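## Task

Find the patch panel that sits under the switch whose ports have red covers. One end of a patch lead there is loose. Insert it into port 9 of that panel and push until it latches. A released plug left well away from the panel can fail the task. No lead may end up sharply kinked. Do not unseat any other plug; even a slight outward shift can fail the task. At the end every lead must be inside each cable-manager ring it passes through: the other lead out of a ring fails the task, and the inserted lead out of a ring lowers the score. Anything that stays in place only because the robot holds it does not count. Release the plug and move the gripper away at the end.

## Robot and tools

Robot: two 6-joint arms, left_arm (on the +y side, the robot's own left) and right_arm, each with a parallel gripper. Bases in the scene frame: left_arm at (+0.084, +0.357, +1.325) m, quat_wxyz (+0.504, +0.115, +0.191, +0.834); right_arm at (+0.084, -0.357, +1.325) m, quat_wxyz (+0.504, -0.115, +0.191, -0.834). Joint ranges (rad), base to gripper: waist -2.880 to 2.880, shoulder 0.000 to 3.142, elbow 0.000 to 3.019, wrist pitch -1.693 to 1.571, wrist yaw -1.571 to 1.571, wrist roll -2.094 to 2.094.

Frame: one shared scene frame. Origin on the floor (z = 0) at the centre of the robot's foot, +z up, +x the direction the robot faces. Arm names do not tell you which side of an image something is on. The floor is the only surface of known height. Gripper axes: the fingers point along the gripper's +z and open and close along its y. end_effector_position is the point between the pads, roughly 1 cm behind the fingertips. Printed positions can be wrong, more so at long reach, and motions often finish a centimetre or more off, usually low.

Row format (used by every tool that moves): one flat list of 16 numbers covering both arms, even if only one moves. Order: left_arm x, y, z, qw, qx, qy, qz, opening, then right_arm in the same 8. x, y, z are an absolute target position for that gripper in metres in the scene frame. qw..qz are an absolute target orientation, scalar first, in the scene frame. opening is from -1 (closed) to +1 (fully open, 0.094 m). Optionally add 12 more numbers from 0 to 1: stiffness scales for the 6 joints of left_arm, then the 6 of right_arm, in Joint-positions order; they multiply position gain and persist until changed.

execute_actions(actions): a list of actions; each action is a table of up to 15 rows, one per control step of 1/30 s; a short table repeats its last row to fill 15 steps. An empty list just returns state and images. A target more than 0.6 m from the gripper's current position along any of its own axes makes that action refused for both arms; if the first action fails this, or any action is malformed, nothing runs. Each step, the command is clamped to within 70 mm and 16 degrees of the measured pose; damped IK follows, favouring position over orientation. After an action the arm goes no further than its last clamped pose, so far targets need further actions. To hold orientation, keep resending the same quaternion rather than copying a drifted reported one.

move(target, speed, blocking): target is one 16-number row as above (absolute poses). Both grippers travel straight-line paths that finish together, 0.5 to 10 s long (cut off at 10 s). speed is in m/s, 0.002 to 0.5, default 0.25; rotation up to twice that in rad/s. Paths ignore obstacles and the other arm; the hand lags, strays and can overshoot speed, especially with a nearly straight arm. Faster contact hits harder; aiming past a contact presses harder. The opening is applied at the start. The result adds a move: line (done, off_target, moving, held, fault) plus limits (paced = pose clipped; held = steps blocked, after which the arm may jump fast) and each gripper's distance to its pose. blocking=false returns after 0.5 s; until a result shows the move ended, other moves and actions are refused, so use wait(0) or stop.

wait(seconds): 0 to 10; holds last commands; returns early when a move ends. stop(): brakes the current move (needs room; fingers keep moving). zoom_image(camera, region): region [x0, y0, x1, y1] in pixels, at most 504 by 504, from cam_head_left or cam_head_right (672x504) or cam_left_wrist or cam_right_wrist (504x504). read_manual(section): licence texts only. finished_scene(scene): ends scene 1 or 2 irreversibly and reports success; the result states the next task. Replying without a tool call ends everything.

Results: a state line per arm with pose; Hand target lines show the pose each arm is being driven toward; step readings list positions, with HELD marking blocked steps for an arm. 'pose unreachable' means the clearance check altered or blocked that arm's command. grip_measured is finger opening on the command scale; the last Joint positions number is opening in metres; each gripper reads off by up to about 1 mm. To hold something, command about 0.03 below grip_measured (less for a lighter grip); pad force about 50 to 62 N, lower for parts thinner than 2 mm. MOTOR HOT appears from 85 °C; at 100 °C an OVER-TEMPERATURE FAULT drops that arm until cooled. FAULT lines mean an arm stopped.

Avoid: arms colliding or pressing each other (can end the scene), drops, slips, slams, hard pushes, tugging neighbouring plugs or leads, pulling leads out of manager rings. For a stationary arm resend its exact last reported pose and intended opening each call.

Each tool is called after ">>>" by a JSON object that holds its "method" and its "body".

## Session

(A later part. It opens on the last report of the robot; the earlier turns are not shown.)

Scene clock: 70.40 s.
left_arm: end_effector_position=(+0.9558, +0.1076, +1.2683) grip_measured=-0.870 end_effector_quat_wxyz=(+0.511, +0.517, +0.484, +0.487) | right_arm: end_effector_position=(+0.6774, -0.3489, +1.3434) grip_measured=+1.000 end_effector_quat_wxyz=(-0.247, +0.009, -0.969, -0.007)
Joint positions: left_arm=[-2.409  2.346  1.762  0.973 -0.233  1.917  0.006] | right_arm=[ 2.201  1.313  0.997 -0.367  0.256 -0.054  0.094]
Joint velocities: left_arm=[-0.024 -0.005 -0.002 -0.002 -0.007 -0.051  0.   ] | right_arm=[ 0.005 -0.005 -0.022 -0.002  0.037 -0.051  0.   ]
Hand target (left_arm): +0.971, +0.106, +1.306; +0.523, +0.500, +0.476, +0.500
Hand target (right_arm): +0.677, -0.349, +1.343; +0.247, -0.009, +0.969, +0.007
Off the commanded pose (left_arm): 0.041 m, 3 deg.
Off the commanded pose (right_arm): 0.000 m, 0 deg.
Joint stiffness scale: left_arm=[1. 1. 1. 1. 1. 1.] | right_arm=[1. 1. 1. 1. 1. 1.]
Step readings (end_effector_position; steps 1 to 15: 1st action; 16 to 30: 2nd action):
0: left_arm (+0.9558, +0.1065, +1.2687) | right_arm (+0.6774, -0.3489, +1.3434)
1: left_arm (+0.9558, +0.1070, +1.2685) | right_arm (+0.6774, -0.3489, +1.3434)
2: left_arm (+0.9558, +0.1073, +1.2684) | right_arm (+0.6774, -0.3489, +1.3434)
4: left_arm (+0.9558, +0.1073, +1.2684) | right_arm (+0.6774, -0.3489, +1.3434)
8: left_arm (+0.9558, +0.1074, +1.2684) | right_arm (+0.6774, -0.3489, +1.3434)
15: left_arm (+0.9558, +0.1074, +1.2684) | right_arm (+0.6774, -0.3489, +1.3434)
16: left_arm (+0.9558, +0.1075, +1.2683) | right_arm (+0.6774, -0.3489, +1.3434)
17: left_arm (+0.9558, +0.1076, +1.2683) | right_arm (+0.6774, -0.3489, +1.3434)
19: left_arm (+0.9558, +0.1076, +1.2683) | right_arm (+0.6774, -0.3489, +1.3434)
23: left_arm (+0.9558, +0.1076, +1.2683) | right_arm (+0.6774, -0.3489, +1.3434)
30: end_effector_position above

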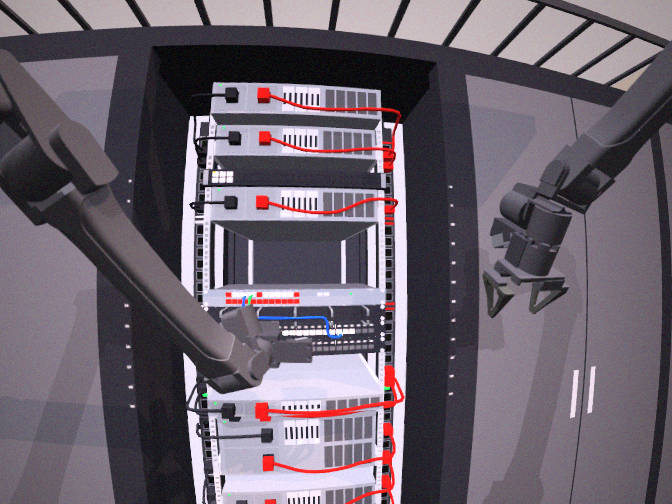

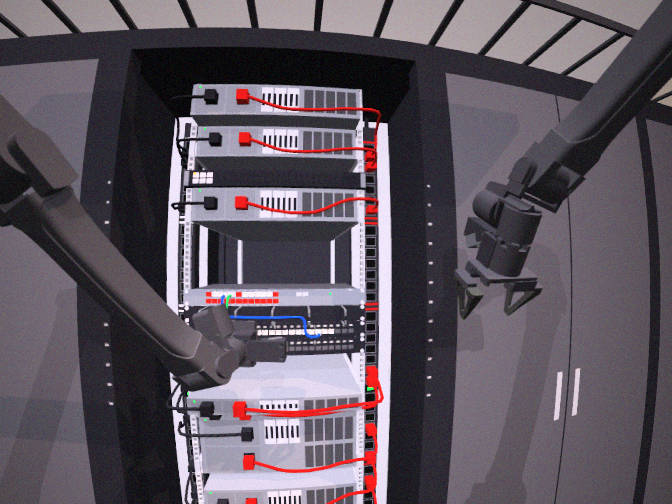

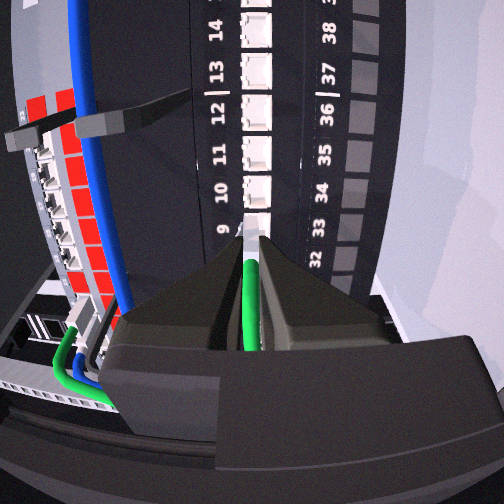

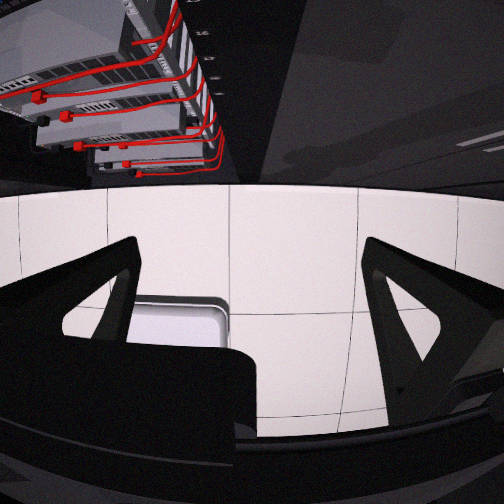

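y is good. Pitch down further.

>>> {"method": "execute_actions", "body": {"actions": [[[0.974,0.1042,1.303,0.5207,0.5024,0.4781,0.4978,-0.9,0.6774,-0.3489,1.3434,0.247,-0.009,0.969,0.007,1]]]}}

>>> {"method": "zoom_image", "body": {"camera": "cam_left_wrist", "region": [190,130,310,270]}}

Scene clock: 71.03 s.
left_arm: end_effector_position=(+0.9558, +0.1079, +1.2675) grip_measured=-0.870 end_effector_quat_wxyz=(+0.510, +0.518, +0.485, +0.486) | right_arm: end_effector_position=(+0.6774, -0.3489, +1.3434) grip_measured=+1.000 end_effector_quat_wxyz=(-0.247, +0.009, -0.969, -0.007)
Joint positions: left_arm=[-2.409  2.346  1.762  0.97  -0.236  1.917  0.006] | right_arm=[ 2.201  1.313  0.997 -0.367  0.256 -0.054  0.094]
Joint velocities: left_arm=[-0.005  0.005 -0.012 -0.012  0.007 -0.022  0.   ] | right_arm=[-0.015 -0.005 -0.002 -0.002  0.007  0.022  0.   ]
Hand target (left_arm): +0.971, +0.105, +1.304; +0.521, +0.502, +0.479, +0.498
Hand target (right_arm): +0.677, -0.349, +1.343; +0.247, -0.009, +0.969, +0.007
Off the commanded pose (left_arm): 0.040 m, 3 deg.
Off the commanded pose (right_arm): 0.000 m, 0 deg.
Joint stiffness scale: left_arm=[1. 1. 1. 1. 1. 1.] | right_arm=[1. 1. 1. 1. 1. 1.]
Step readings (end_effector_position):
0: left_arm (+0.9558, +0.1076, +1.2683) | right_arm (+0.6774, -0.3489, +1.3434)
1: left_arm (+0.9558, +0.1078, +1.2680) | right_arm (+0.6774, -0.3489, +1.3434)
2: left_arm (+0.9558, +0.1079, +1.2678) | right_arm (+0.6774, -0.3489, +1.3434)
4: left_arm (+0.9558, +0.1079, +1.2677) | right_arm (+0.6774, -0.3489, +1.3434)
8: left_arm (+0.9558, +0.1079, +1.2675) | right_arm (+0.6774, -0.3489, +1.3434)
15: end_effector_position above

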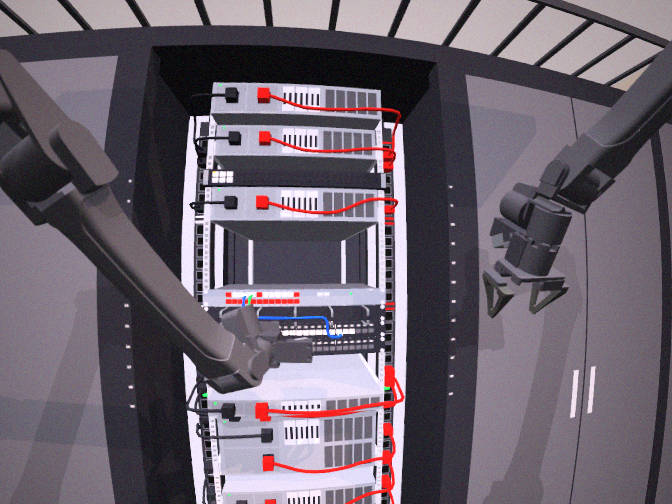

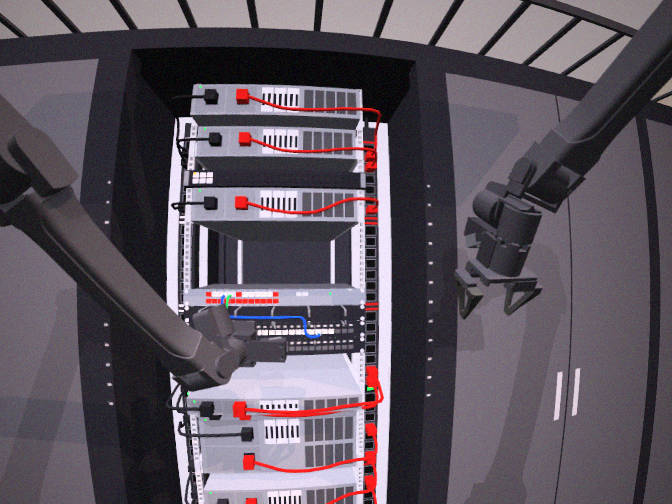

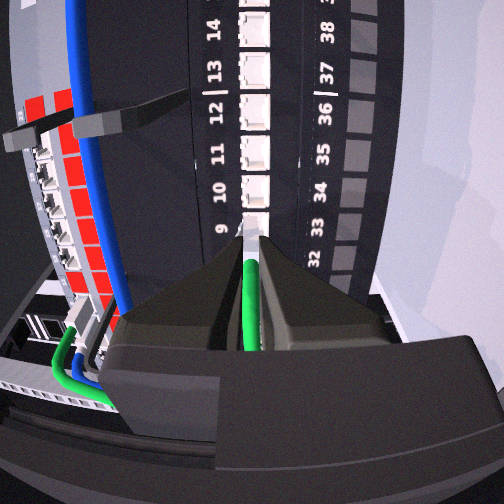

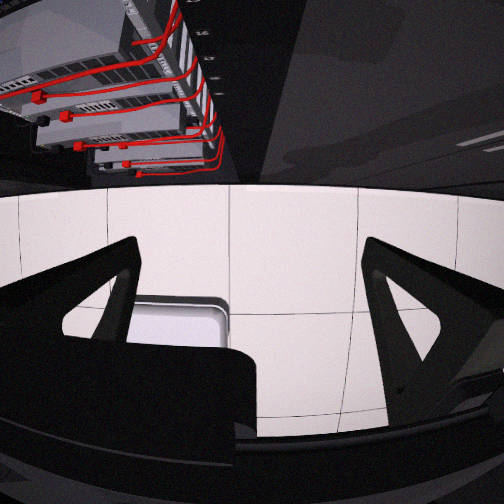

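Region (190, 130, 310, 270) of cam_left_wrist's 504x504 image, scaled by 3.600, with more detail than that image has; it fills the left 432 columns of this view, and the rest is white.

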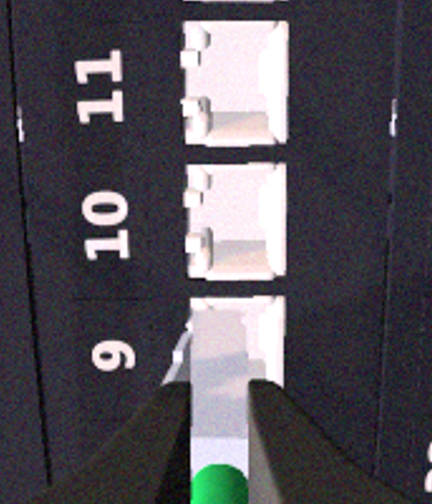

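>>> {"method": "execute_actions", "body": {"actions": [[[0.974,0.1036,1.301,0.5192,0.5052,0.4797,0.4949,-0.9,0.6774,-0.3489,1.3434,0.247,-0.009,0.969,0.007,1]]]}}

>>> {"method": "zoom_image", "body": {"camera": "cam_left_wrist", "region": [190,130,310,270]}}

Scene clock: 71.73 s.
left_arm: end_effector_position=(+0.9558, +0.1075, +1.2645) grip_measured=-0.870 end_effector_quat_wxyz=(+0.506, +0.522, +0.487, +0.484) | right_arm: end_effector_position=(+0.6774, -0.3489, +1.3434) grip_measured=+1.000 end_effector_quat_wxyz=(-0.247, +0.009, -0.969, -0.007)
Joint positions: left_arm=[-2.409  2.346  1.762  0.958 -0.239  1.917  0.006] | right_arm=[ 2.201  1.313  0.997 -0.367  0.256 -0.054  0.094]
Joint velocities: left_arm=[ 0.005 -0.005 -0.002 -0.012 -0.007 -0.007 -0.   ] | right_arm=[-0.024  0.005  0.002  0.002  0.007 -0.007  0.   ]
Hand target (left_arm): +0.971, +0.105, +1.302; +0.519, +0.505, +0.480, +0.495
Hand target (right_arm): +0.677, -0.349, +1.343; +0.247, -0.009, +0.969, +0.007
Off the commanded pose (left_arm): 0.041 m, 3 deg.
Off the commanded pose (right_arm): 0.000 m, 0 deg.
Joint stiffness scale: left_arm=[1. 1. 1. 1. 1. 1.] | right_arm=[1. 1. 1. 1. 1. 1.]
Step readings (end_effector_position):
0: left_arm (+0.9558, +0.1079, +1.2675) | right_arm (+0.6774, -0.3489, +1.3434)
1: left_arm (+0.9558, +0.1078, +1.2672) | right_arm (+0.6774, -0.3489, +1.3434)
2: left_arm (+0.9558, +0.1078, +1.2669) | right_arm (+0.6774, -0.3489, +1.3434)
4: left_arm (+0.9558, +0.1076, +1.2661) | right_arm (+0.6774, -0.3489, +1.3434)
8: left_arm (+0.9558, +0.1075, +1.2647) | right_arm (+0.6774, -0.3489, +1.3434)
15: end_effector_position above

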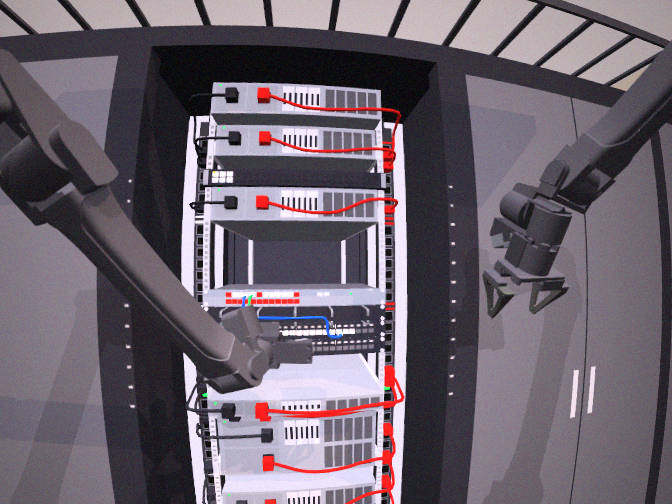

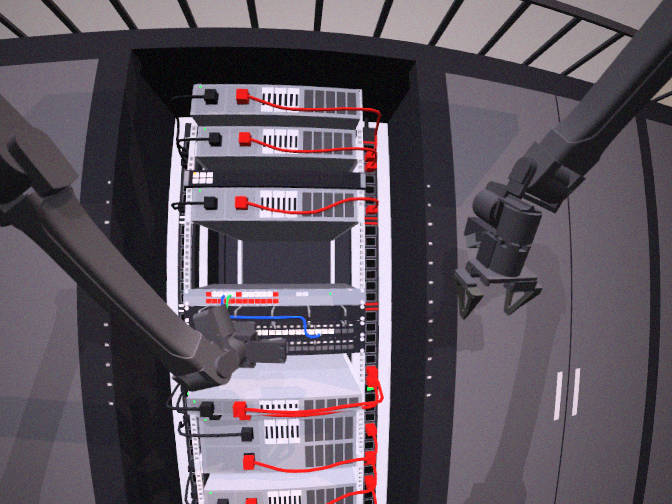

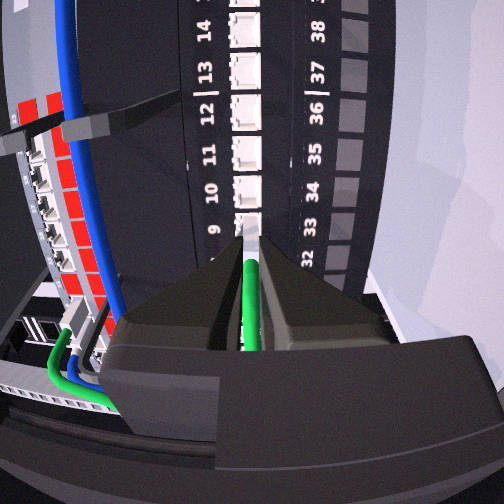

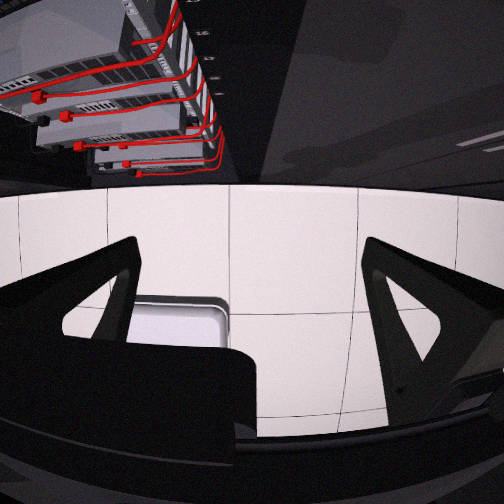

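Region (190, 130, 310, 270) of cam_left_wrist's 504x504 image, scaled by 3.600, with more detail than that image has; it fills the left 432 columns of this view, and the rest is white.

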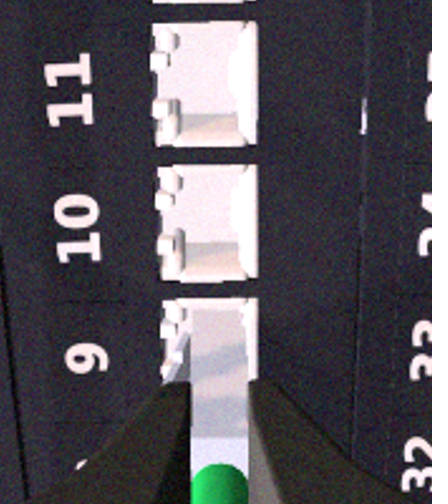

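>>> {"method": "execute_actions", "body": {"actions": [[[0.981,0.1030,1.306,0.5213,0.5030,0.4774,0.4971,-0.9,0.6774,-0.3489,1.3434,0.247,-0.009,0.969,0.007,1]],[[0.984,0.1027,1.307,0.5213,0.5030,0.4774,0.4971,-0.9,0.6774,-0.3489,1.3434,0.247,-0.009,0.969,0.007,1]]]}}

>>> {"method": "zoom_image", "body": {"camera": "cam_left_wrist", "region": [190,130,310,270]}}

Scene clock: 74.77 s.
left_arm: end_effector_position=(+0.9579, +0.1073, +1.2652) grip_measured=-0.870 end_effector_quat_wxyz=(+0.505, +0.523, +0.488, +0.483) | right_arm: end_effector_position=(+0.6774, -0.3489, +1.3434) grip_measured=+1.000 end_effector_quat_wxyz=(-0.247, +0.009, -0.969, -0.007)
Joint positions: left_arm=[-2.409  2.346  1.769  0.948 -0.24   1.917  0.006] | right_arm=[ 2.201  1.313  0.997 -0.367  0.256 -0.054  0.094]
Joint velocities: left_arm=[-0.015 -0.005 -0.017 -0.012 -0.007 -0.037 -0.001] | right_arm=[-0.015 -0.005  0.012  0.002  0.007  0.007  0.   ]
Hand target (left_arm): +0.979, +0.105, +1.308; +0.521, +0.503, +0.478, +0.497
Hand target (right_arm): +0.677, -0.349, +1.343; +0.247, -0.009, +0.969, +0.007
Off the commanded pose (left_arm): 0.049 m, 4 deg.
Off the commanded pose (right_arm): 0.000 m, 0 deg.
Joint stiffness scale: left_arm=[1. 1. 1. 1. 1. 1.] | right_arm=[1. 1. 1. 1. 1. 1.]
Step readings (end_effector_position; steps 1 to 15: 1st action; 16 to 30: 2nd action):
0: left_arm (+0.9558, +0.1075, +1.2645) | right_arm (+0.6774, -0.3489, +1.3434)
1: left_arm (+0.9561, +0.1074, +1.2648) | right_arm (+0.6774, -0.3489, +1.3434)
2: left_arm (+0.9566, +0.1074, +1.2648) | right_arm (+0.6774, -0.3489, +1.3434)
4: left_arm (+0.9576, +0.1074, +1.2655) | right_arm (+0.6774, -0.3489, +1.3434)
8: left_arm (+0.9576, +0.1074, +1.2654) | right_arm (+0.6774, -0.3489, +1.3434)
15: left_arm (+0.9576, +0.1074, +1.2654) | right_arm (+0.6774, -0.3489, +1.3434)
16: left_arm (+0.9577, +0.1074, +1.2654) | right_arm (+0.6774, -0.3489, +1.3434)
17: left_arm (+0.9579, +0.1074, +1.2653) | right_arm (+0.6774, -0.3489, +1.3434)
19: left_arm (+0.9579, +0.1073, +1.2652) | right_arm (+0.6774, -0.3489, +1.3434)
23: left_arm (+0.9579, +0.1073, +1.2652) | right_arm (+0.6774, -0.3489, +1.3434)
30: end_effector_position above

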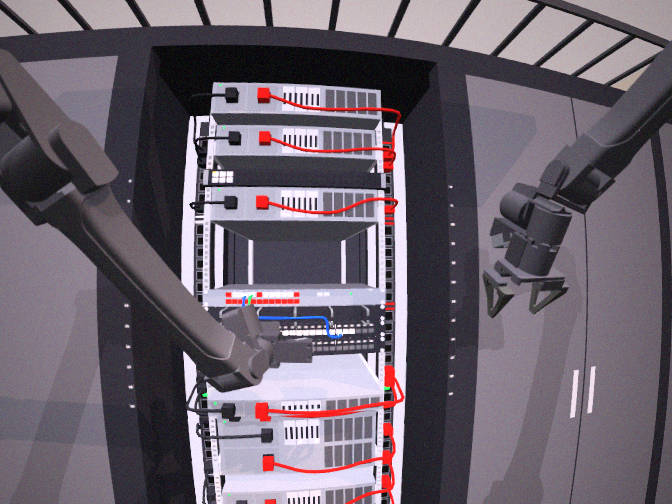

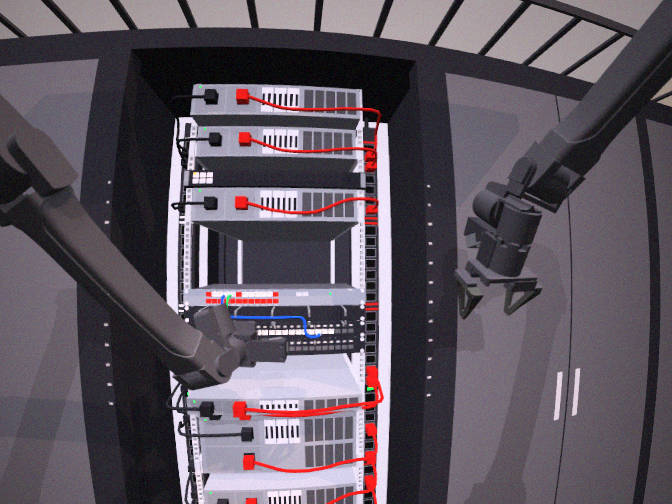

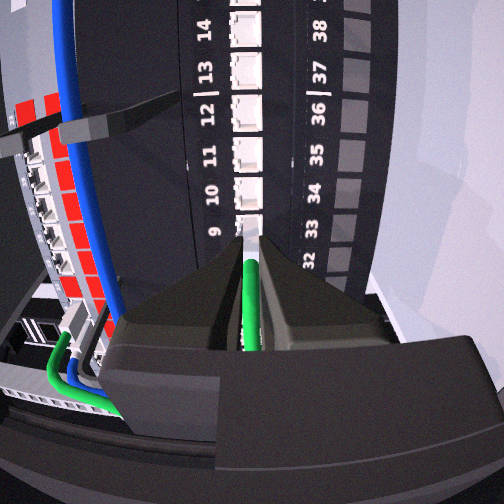

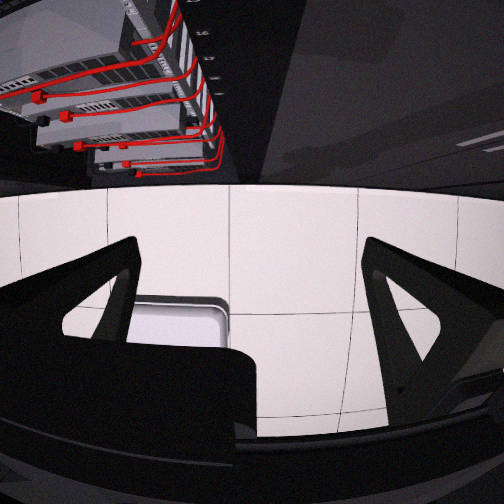

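Region (190, 130, 310, 270) of cam_left_wrist's 504x504 image, scaled by 3.600, with more detail than that image has; it fills the left 432 columns of this view, and the rest is white.

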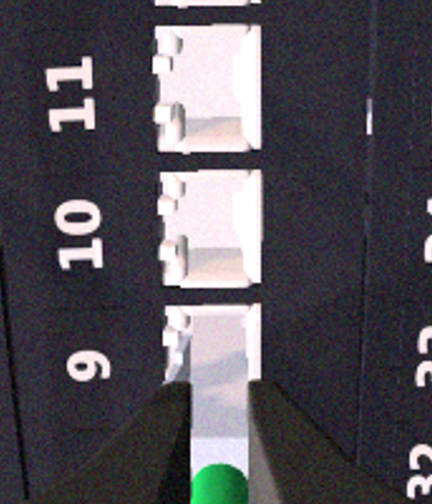

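>>> {"method": "execute_actions", "body": {"actions": [[[0.986,0.102,1.300,0.5213,0.5030,0.4774,0.4971,-0.9,0.6774,-0.3489,1.3434,0.247,-0.009,0.969,0.007,1]],[[0.989,0.101,1.294,0.5213,0.5030,0.4774,0.4971,-0.9,0.6774,-0.3489,1.3434,0.247,-0.009,0.969,0.007,1]],[[0.993,0.100,1.289,0.5213,0.5030,0.4774,0.4971,-0.9,0.6774,-0.3489,1.3434,0.247,-0.009,0.969,0.007,1]]]}}

>>> {"method": "zoom_image", "body": {"camera": "cam_left_wrist", "region": [190,130,310,270]}}

Scene clock: 76.57 s.
left_arm: end_effector_position=(+0.9617, +0.1067, +1.2648) grip_measured=-0.870 end_effector_quat_wxyz=(+0.505, +0.520, +0.489, +0.486) | right_arm: end_effector_position=(+0.6774, -0.3489, +1.3434) grip_measured=+1.000 end_effector_quat_wxyz=(-0.247, +0.009, -0.969, -0.007)
Joint positions: left_arm=[-2.409  2.358  1.79   0.946 -0.245  1.917  0.006] | right_arm=[ 2.201  1.313  0.997 -0.367  0.256 -0.054  0.094]
Joint velocities: left_arm=[-0.005 -0.005 -0.002 -0.007  0.051  0.007 -0.002] | right_arm=[-0.015 -0.015 -0.007 -0.012 -0.007  0.037  0.   ]
Hand target (left_arm): +0.986, +0.103, +1.291; +0.522, +0.503, +0.478, +0.497
Hand target (right_arm): +0.677, -0.349, +1.343; +0.247, -0.009, +0.969, +0.007
Off the commanded pose (left_arm): 0.040 m, 3 deg.
Off the commanded pose (right_arm): 0.000 m, 0 deg.
Joint stiffness scale: left_arm=[1. 1. 1. 1. 1. 1.] | right_arm=[1. 1. 1. 1. 1. 1.]
Step readings (end_effector_position; steps 1 to 15: 1st action; 16 to 30: 2nd action; 31 to 45: 3rd action):
0: left_arm (+0.9579, +0.1073, +1.2652) | right_arm (+0.6774, -0.3489, +1.3434)
1: left_arm (+0.9583, +0.1074, +1.2659) | right_arm (+0.6774, -0.3489, +1.3434)
2: left_arm (+0.9586, +0.1073, +1.2658) | right_arm (+0.6774, -0.3489, +1.3434)
4: left_arm (+0.9592, +0.1072, +1.2661) | right_arm (+0.6774, -0.3489, +1.3434)
8: left_arm (+0.9593, +0.1073, +1.2662) | right_arm (+0.6774, -0.3489, +1.3434)
15: left_arm (+0.9593, +0.1073, +1.2662) | right_arm (+0.6774, -0.3489, +1.3434)
16: left_arm (+0.9596, +0.1072, +1.2661) | right_arm (+0.6774, -0.3489, +1.3434)
17: left_arm (+0.9605, +0.1069, +1.2658) | right_arm (+0.6774, -0.3489, +1.3434)
19: left_arm (+0.9611, +0.1069, +1.2649) | right_arm (+0.6774, -0.3489, +1.3434)
23: left_arm (+0.9611, +0.1069, +1.2649) | right_arm (+0.6774, -0.3489, +1.3434)
30: left_arm (+0.9611, +0.1069, +1.2649) | right_arm (+0.6774, -0.3489, +1.3434)
31: left_arm (+0.9615, +0.1069, +1.2653) | right_arm (+0.6774, -0.3489, +1.3434)
32: left_arm (+0.9616, +0.1067, +1.2648) | right_arm (+0.6774, -0.3489, +1.3434)
34: left_arm (+0.9617, +0.1067, +1.2648) | right_arm (+0.6774, -0.3489, +1.3434)
38: left_arm (+0.9617, +0.1067, +1.2648) | right_arm (+0.6774, -0.3489, +1.3434)
45: end_effector_position above

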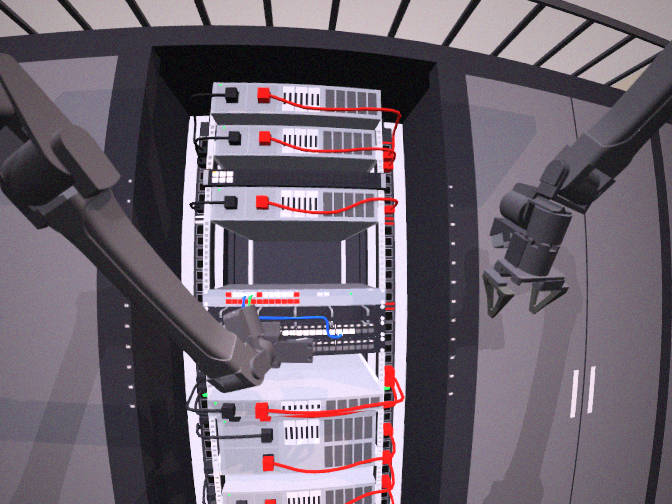

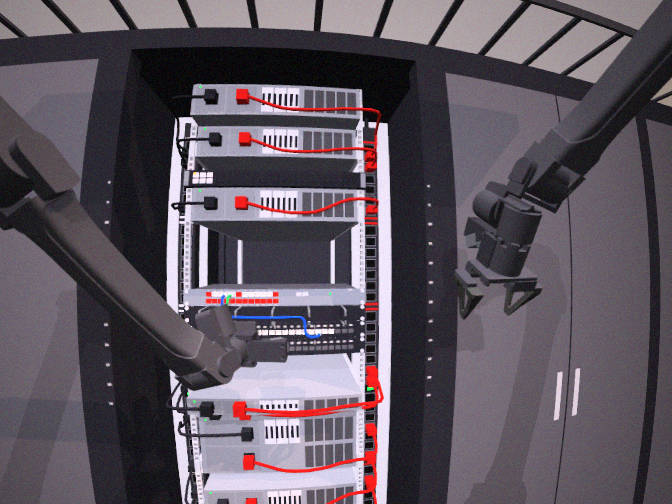

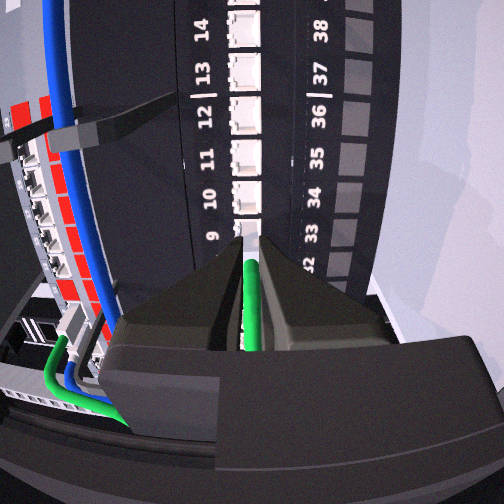

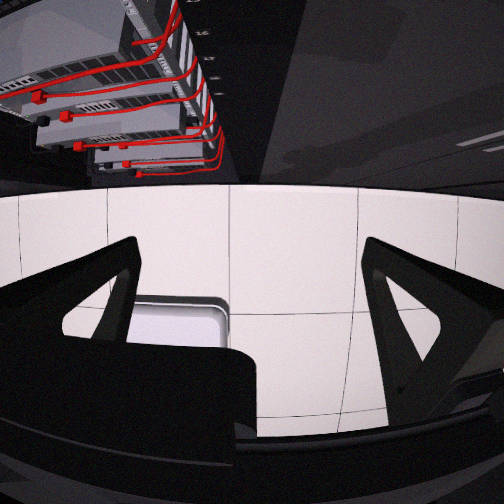

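Region (190, 130, 310, 270) of cam_left_wrist's 504x504 image, scaled by 3.600, with more detail than that image has; it fills the left 432 columns of this view, and the rest is white.

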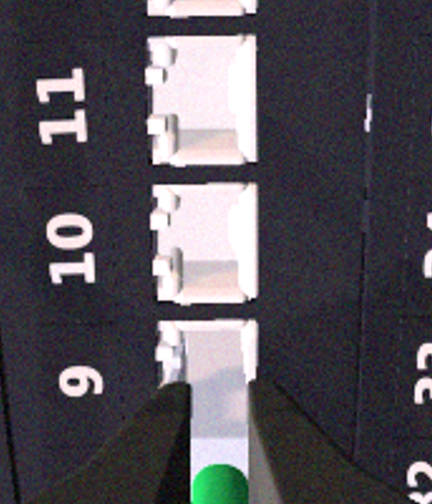

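Progressing, 6 mm in. Now z back up a little, y toward +, push more.

>>> {"method": "execute_actions", "body": {"actions": [[[0.998,0.102,1.294,0.5213,0.5030,0.4774,0.4971,-0.9,0.6774,-0.3489,1.3434,0.247,-0.009,0.969,0.007,1]],[[1.003,0.104,1.295,0.5213,0.5030,0.4774,0.4971,-0.9,0.6774,-0.3489,1.3434,0.247,-0.009,0.969,0.007,1]],[[1.008,0.105,1.295,0.5213,0.5030,0.4774,0.4971,-0.9,0.6774,-0.3489,1.3434,0.247,-0.009,0.969,0.007,1]]]}}

>>> {"method": "zoom_image", "body": {"camera": "cam_left_wrist", "region": [190,130,310,270]}}

Scene clock: 78.33 s.
left_arm: end_effector_position=(+0.9630, +0.1066, +1.2655) grip_measured=-0.870 end_effector_quat_wxyz=(+0.506, +0.518, +0.489, +0.485) | right_arm: end_effector_position=(+0.6774, -0.3489, +1.3434) grip_measured=+1.000 end_effector_quat_wxyz=(-0.247, +0.009, -0.969, -0.007)
Joint positions: left_arm=[-2.409  2.359  1.795  0.943 -0.245  1.913  0.006] | right_arm=[ 2.201  1.313  0.997 -0.367  0.256 -0.054  0.094]
Joint velocities: left_arm=[-0.024 -0.015 -0.002  0.007  0.051  0.022  0.   ] | right_arm=[ 0.015  0.005 -0.002 -0.012 -0.081 -0.037  0.   ]
Hand target (left_arm): +0.997, +0.110, +1.299; +0.521, +0.503, +0.478, +0.497
Hand target (right_arm): +0.677, -0.349, +1.343; +0.247, -0.009, +0.969, +0.007
Off the commanded pose (left_arm): 0.054 m, 3 deg.
Off the commanded pose (right_arm): 0.000 m, 0 deg.
Joint stiffness scale: left_arm=[1. 1. 1. 1. 1. 1.] | right_arm=[1. 1. 1. 1. 1. 1.]
Step readings (end_effector_position; steps 1 to 15: 1st action; 16 to 30: 2nd action; 31 to 45: 3rd action):
0: left_arm (+0.9617, +0.1067, +1.2648) | right_arm (+0.6774, -0.3489, +1.3434)
1: left_arm (+0.9619, +0.1068, +1.2650) | right_arm (+0.6774, -0.3489, +1.3434)
2: left_arm (+0.9619, +0.1068, +1.2650) | right_arm (+0.6774, -0.3489, +1.3434)
4: left_arm (+0.9619, +0.1068, +1.2650) | right_arm (+0.6774, -0.3489, +1.3434)
8: left_arm (+0.9619, +0.1068, +1.2650) | right_arm (+0.6774, -0.3489, +1.3434)
15: left_arm (+0.9619, +0.1068, +1.2650) | right_arm (+0.6774, -0.3489, +1.3434)
16: left_arm (+0.9620, +0.1068, +1.2651) | right_arm (+0.6774, -0.3489, +1.3434)
17: left_arm (+0.9621, +0.1068, +1.2652) | right_arm (+0.6774, -0.3489, +1.3434)
19: left_arm (+0.9624, +0.1068, +1.2654) | right_arm (+0.6774, -0.3489, +1.3434)
23: left_arm (+0.9624, +0.1068, +1.2654) | right_arm (+0.6774, -0.3489, +1.3434)
30: left_arm (+0.9624, +0.1068, +1.2654) | right_arm (+0.6774, -0.3489, +1.3434)
31: left_arm (+0.9625, +0.1067, +1.2652) | right_arm (+0.6774, -0.3489, +1.3434)
32: left_arm (+0.9627, +0.1067, +1.2654) | right_arm (+0.6774, -0.3489, +1.3434)
34: left_arm (+0.9630, +0.1066, +1.2655) | right_arm (+0.6774, -0.3489, +1.3434)
38: left_arm (+0.9630, +0.1066, +1.2655) | right_arm (+0.6774, -0.3489, +1.3434)
45: end_effector_position above

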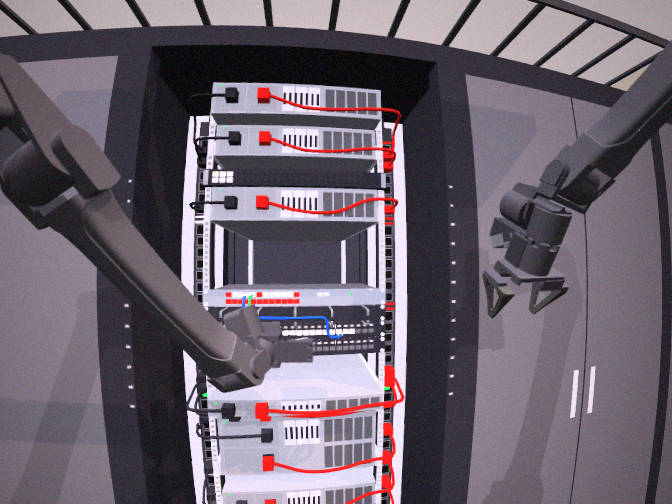

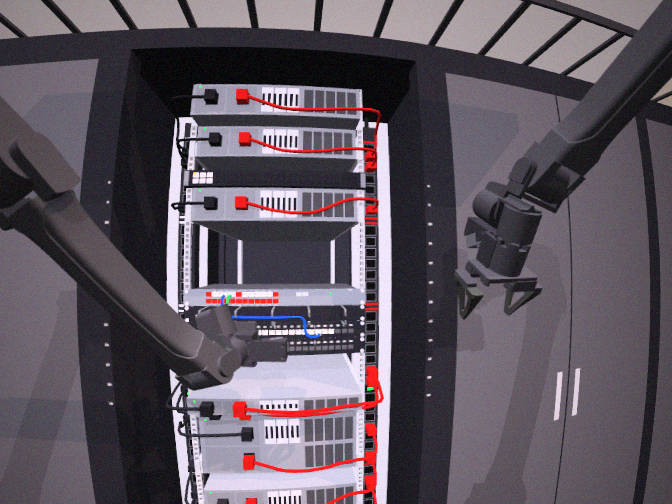

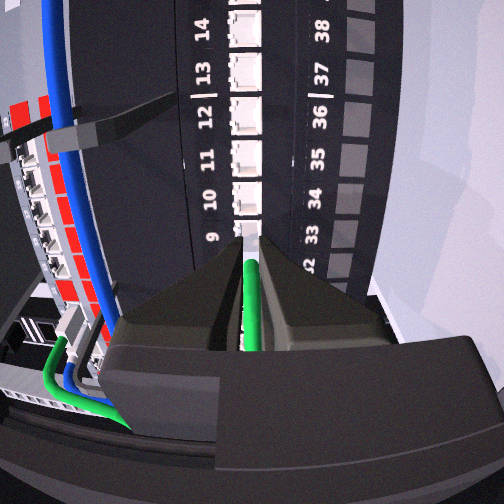

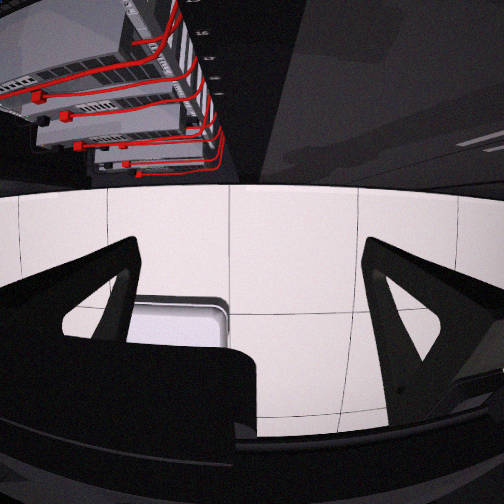

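Region (190, 130, 310, 270) of cam_left_wrist's 504x504 image, scaled by 3.600, with more detail than that image has; it fills the left 432 columns of this view, and the rest is white.

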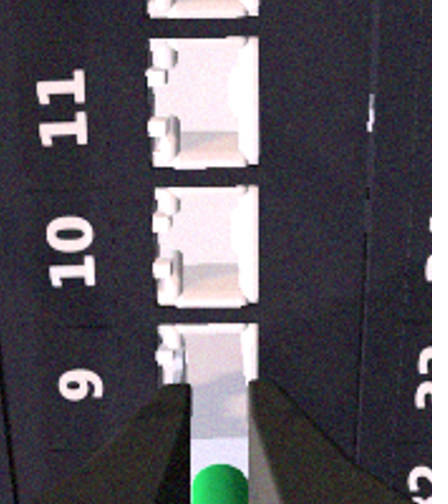

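>>> {"method": "execute_actions", "body": {"actions": [[[1.010,0.108,1.287,0.5213,0.5030,0.4774,0.4971,-0.9,0.6774,-0.3489,1.3434,0.247,-0.009,0.969,0.007,1]],[[1.012,0.112,1.282,0.5213,0.5030,0.4774,0.4971,-0.9,0.6774,-0.3489,1.3434,0.247,-0.009,0.969,0.007,1]],[[1.014,0.112,1.290,0.5213,0.5030,0.4774,0.4971,-0.9,0.6774,-0.3489,1.3434,0.247,-0.009,0.969,0.007,1]]]}}

>>> {"method": "zoom_image", "body": {"camera": "cam_left_wrist", "region": [190,130,310,270]}}

Scene clock: 80.03 s.
left_arm: end_effector_position=(+0.9657, +0.1070, +1.2644) grip_measured=-0.870 end_effector_quat_wxyz=(+0.511, +0.517, +0.487, +0.485) | right_arm: end_effector_position=(+0.6774, -0.3489, +1.3434) grip_measured=+1.000 end_effector_quat_wxyz=(-0.247, +0.009, -0.969, -0.007)
Joint positions: left_arm=[-2.405  2.367  1.808  0.944 -0.233  1.909  0.006] | right_arm=[ 2.201  1.313  0.997 -0.367  0.256 -0.054  0.094]
Joint velocities: left_arm=[ 0.015 -0.015 -0.017 -0.002 -0.037 -0.022 -0.001] | right_arm=[-0.005  0.005 -0.007 -0.012  0.007 -0.007  0.   ]
Hand target (left_arm): +1.002, +0.117, +1.294; +0.521, +0.503, +0.477, +0.497
Hand target (right_arm): +0.677, -0.349, +1.343; +0.247, -0.009, +0.969, +0.007
Off the commanded pose (left_arm): 0.055 m, 3 deg.
Off the commanded pose (right_arm): 0.000 m, 0 deg.
Joint stiffness scale: left_arm=[1. 1. 1. 1. 1. 1.] | right_arm=[1. 1. 1. 1. 1. 1.]
Step readings (end_effector_position; steps 1 to 15: 1st action; 16 to 30: 2nd action; 31 to 45: 3rd action):
0: left_arm (+0.9630, +0.1066, +1.2655) | right_arm (+0.6774, -0.3489, +1.3434)
1: left_arm (+0.9630, +0.1064, +1.2652) | right_arm (+0.6774, -0.3489, +1.3434)
2: left_arm (+0.9631, +0.1062, +1.2648) | right_arm (+0.6774, -0.3489, +1.3434)
4: left_arm (+0.9630, +0.1061, +1.2645) | right_arm (+0.6774, -0.3489, +1.3434)
8: left_arm (+0.9630, +0.1061, +1.2645) | right_arm (+0.6774, -0.3489, +1.3434)
15: left_arm (+0.9630, +0.1061, +1.2645) | right_arm (+0.6774, -0.3489, +1.3434)
16: left_arm (+0.9631, +0.1062, +1.2645) | right_arm (+0.6774, -0.3489, +1.3434)
17: left_arm (+0.9632, +0.1062, +1.2645) | right_arm (+0.6774, -0.3489, +1.3434)
19: left_arm (+0.9648, +0.1069, +1.2650) | right_arm (+0.6774, -0.3489, +1.3434)
23: left_arm (+0.9657, +0.1069, +1.2644) | right_arm (+0.6774, -0.3489, +1.3434)
30: left_arm (+0.9657, +0.1069, +1.2644) | right_arm (+0.6774, -0.3489, +1.3434)
31: left_arm (+0.9657, +0.1069, +1.2644) | right_arm (+0.6774, -0.3489, +1.3434)
32: left_arm (+0.9657, +0.1070, +1.2644) | right_arm (+0.6774, -0.3489, +1.3434)
34: left_arm (+0.9657, +0.1070, +1.2644) | right_arm (+0.6774, -0.3489, +1.3434)
38: left_arm (+0.9657, +0.1070, +1.2644) | right_arm (+0.6774, -0.3489, +1.3434)
45: end_effector_position above

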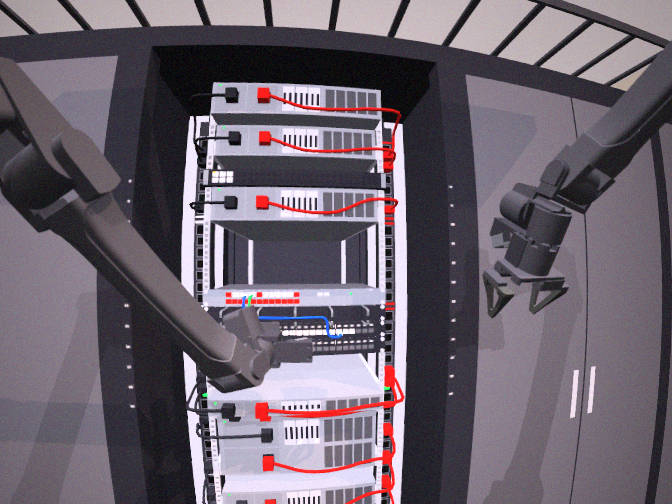

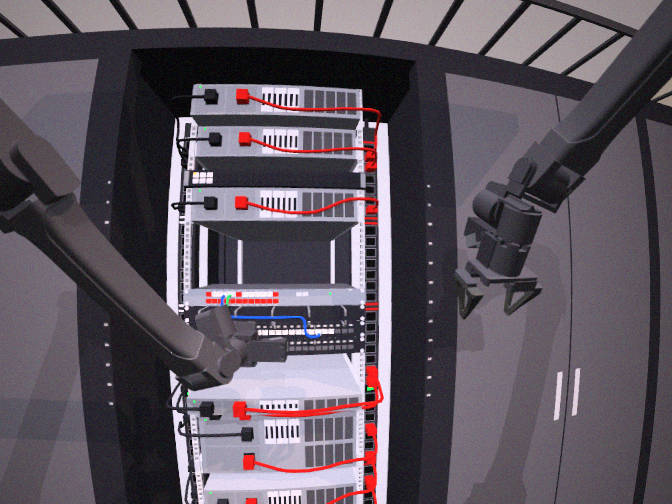

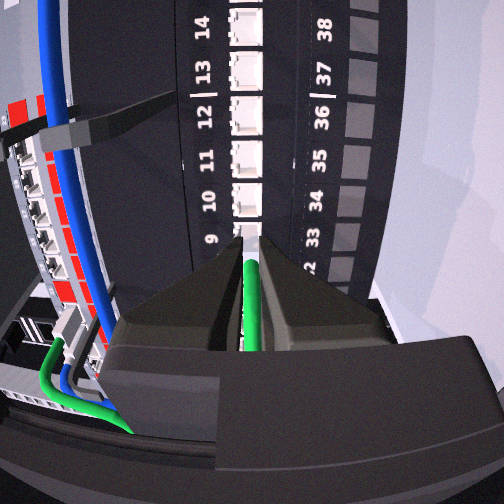

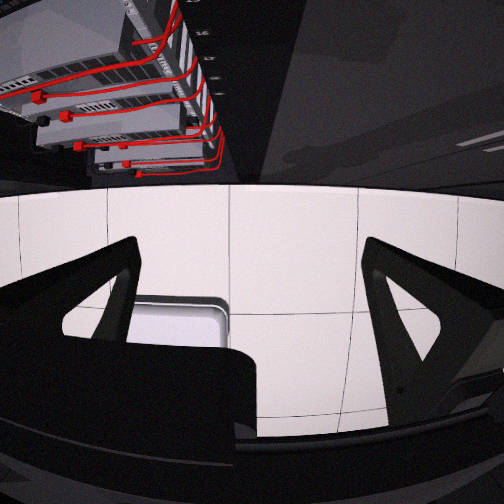

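Region (190, 130, 310, 270) of cam_left_wrist's 504x504 image, scaled by 3.600, with more detail than that image has; it fills the left 432 columns of this view, and the rest is white.

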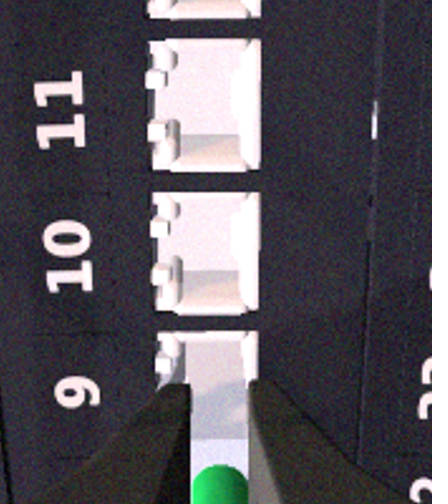

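>>> {"method": "execute_actions", "body": {"actions": [[[1.018,0.113,1.293,0.5213,0.5030,0.4774,0.4971,-0.9,0.6774,-0.3489,1.3434,0.247,-0.009,0.969,0.007,1]],[[1.022,0.113,1.284,0.5213,0.5030,0.4774,0.4971,-0.9,0.6774,-0.3489,1.3434,0.247,-0.009,0.969,0.007,1]],[[1.024,0.110,1.290,0.5213,0.5030,0.4774,0.4971,-0.9,0.6774,-0.3489,1.3434,0.247,-0.009,0.969,0.007,1]]]}}

>>> {"method": "zoom_image", "body": {"camera": "cam_left_wrist", "region": [190,130,310,270]}}

Scene clock: 81.70 s.
left_arm: end_effector_position=(+0.9660, +0.1071, +1.2647) grip_measured=-0.870 end_effector_quat_wxyz=(+0.511, +0.516, +0.487, +0.485) | right_arm: end_effector_position=(+0.6774, -0.3489, +1.3434) grip_measured=+1.000 end_effector_quat_wxyz=(-0.247, +0.009, -0.969, -0.007)
Joint positions: left_arm=[-2.405  2.367  1.809  0.944 -0.234  1.908  0.006] | right_arm=[ 2.201  1.313  0.997 -0.367  0.256 -0.054  0.094]
Joint velocities: left_arm=[ 0.005 -0.005  0.007 -0.007 -0.022  0.051 -0.   ] | right_arm=[ 0.015 -0.015  0.002  0.002 -0.037  0.051  0.   ]
Hand target (left_arm): +1.007, +0.117, +1.296; +0.521, +0.503, +0.477, +0.497
Hand target (right_arm): +0.677, -0.349, +1.343; +0.247, -0.009, +0.969, +0.007
Off the commanded pose (left_arm): 0.063 m, 3 deg.
Off the commanded pose (right_arm): 0.000 m, 0 deg.
Joint stiffness scale: left_arm=[1. 1. 1. 1. 1. 1.] | right_arm=[1. 1. 1. 1. 1. 1.]
Step readings (end_effector_position; steps 1 to 15: 1st action; 16 to 30: 2nd action; 31 to 45: 3rd action):
0: left_arm (+0.9657, +0.1070, +1.2644) | right_arm (+0.6774, -0.3489, +1.3434)
1: left_arm (+0.9657, +0.1070, +1.2644) | right_arm (+0.6774, -0.3489, +1.3434)
2: left_arm (+0.9657, +0.1070, +1.2644) | right_arm (+0.6774, -0.3489, +1.3434)
4: left_arm (+0.9657, +0.1070, +1.2644) | right_arm (+0.6774, -0.3489, +1.3434)
8: left_arm (+0.9657, +0.1070, +1.2644) | right_arm (+0.6774, -0.3489, +1.3434)
15: left_arm (+0.9657, +0.1070, +1.2644) | right_arm (+0.6774, -0.3489, +1.3434)
16: left_arm (+0.9660, +0.1070, +1.2647) | right_arm (+0.6774, -0.3489, +1.3434)
17: left_arm (+0.9660, +0.1070, +1.2647) | right_arm (+0.6774, -0.3489, +1.3434)
19: left_arm (+0.9660, +0.1070, +1.2647) | right_arm (+0.6774, -0.3489, +1.3434)
23: left_arm (+0.9660, +0.1070, +1.2647) | right_arm (+0.6774, -0.3489, +1.3434)
30: left_arm (+0.9660, +0.1070, +1.2647) | right_arm (+0.6774, -0.3489, +1.3434)
31: left_arm (+0.9660, +0.1070, +1.2647) | right_arm (+0.6774, -0.3489, +1.3434)
32: left_arm (+0.9660, +0.1071, +1.2647) | right_arm (+0.6774, -0.3489, +1.3434)
34: left_arm (+0.9660, +0.1071, +1.2647) | right_arm (+0.6774, -0.3489, +1.3434)
38: left_arm (+0.9660, +0.1071, +1.2647) | right_arm (+0.6774, -0.3489, +1.3434)
45: end_effector_position above

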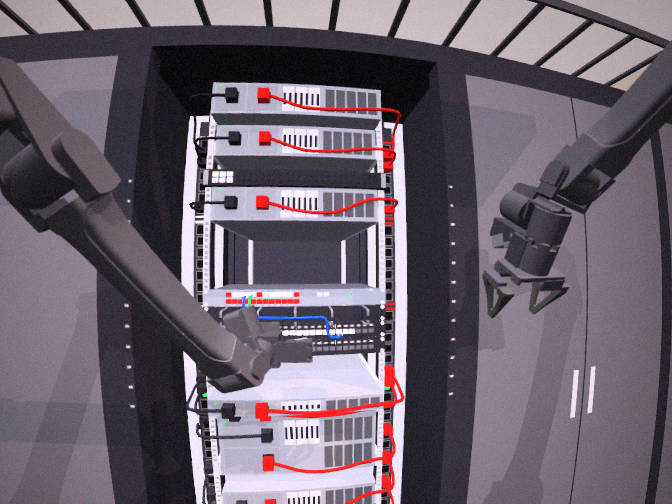

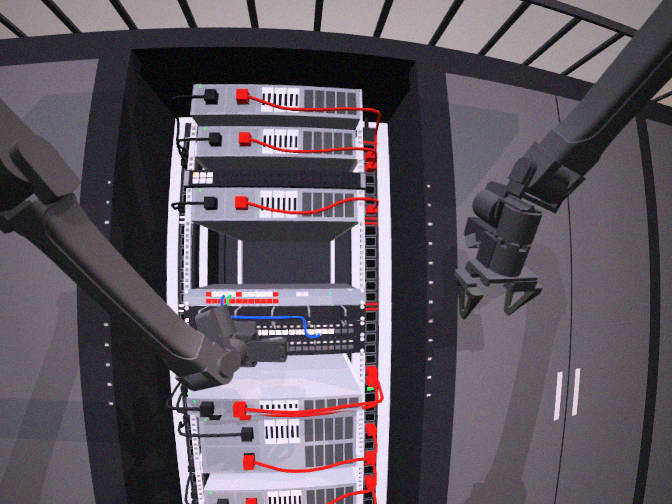

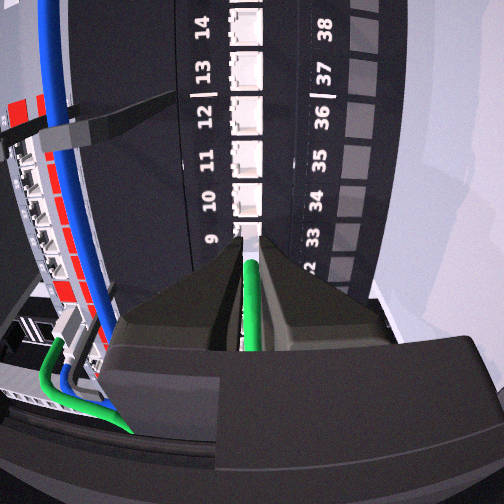

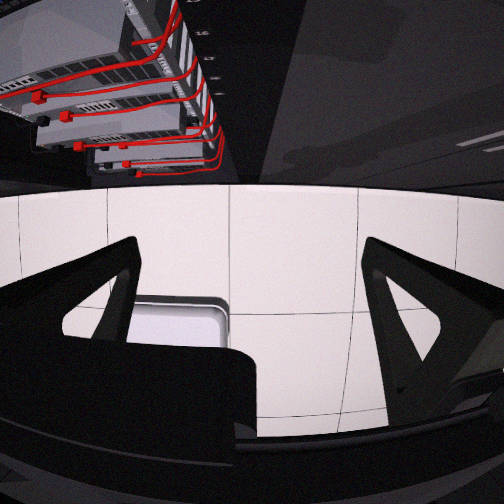

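Region (190, 130, 310, 270) of cam_left_wrist's 504x504 image, scaled by 3.600, with more detail than that image has; it fills the left 432 columns of this view, and the rest is white.

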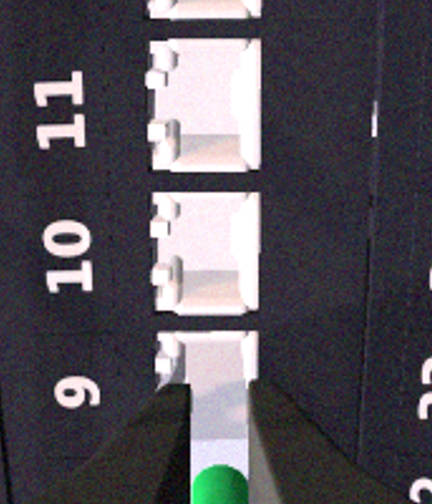

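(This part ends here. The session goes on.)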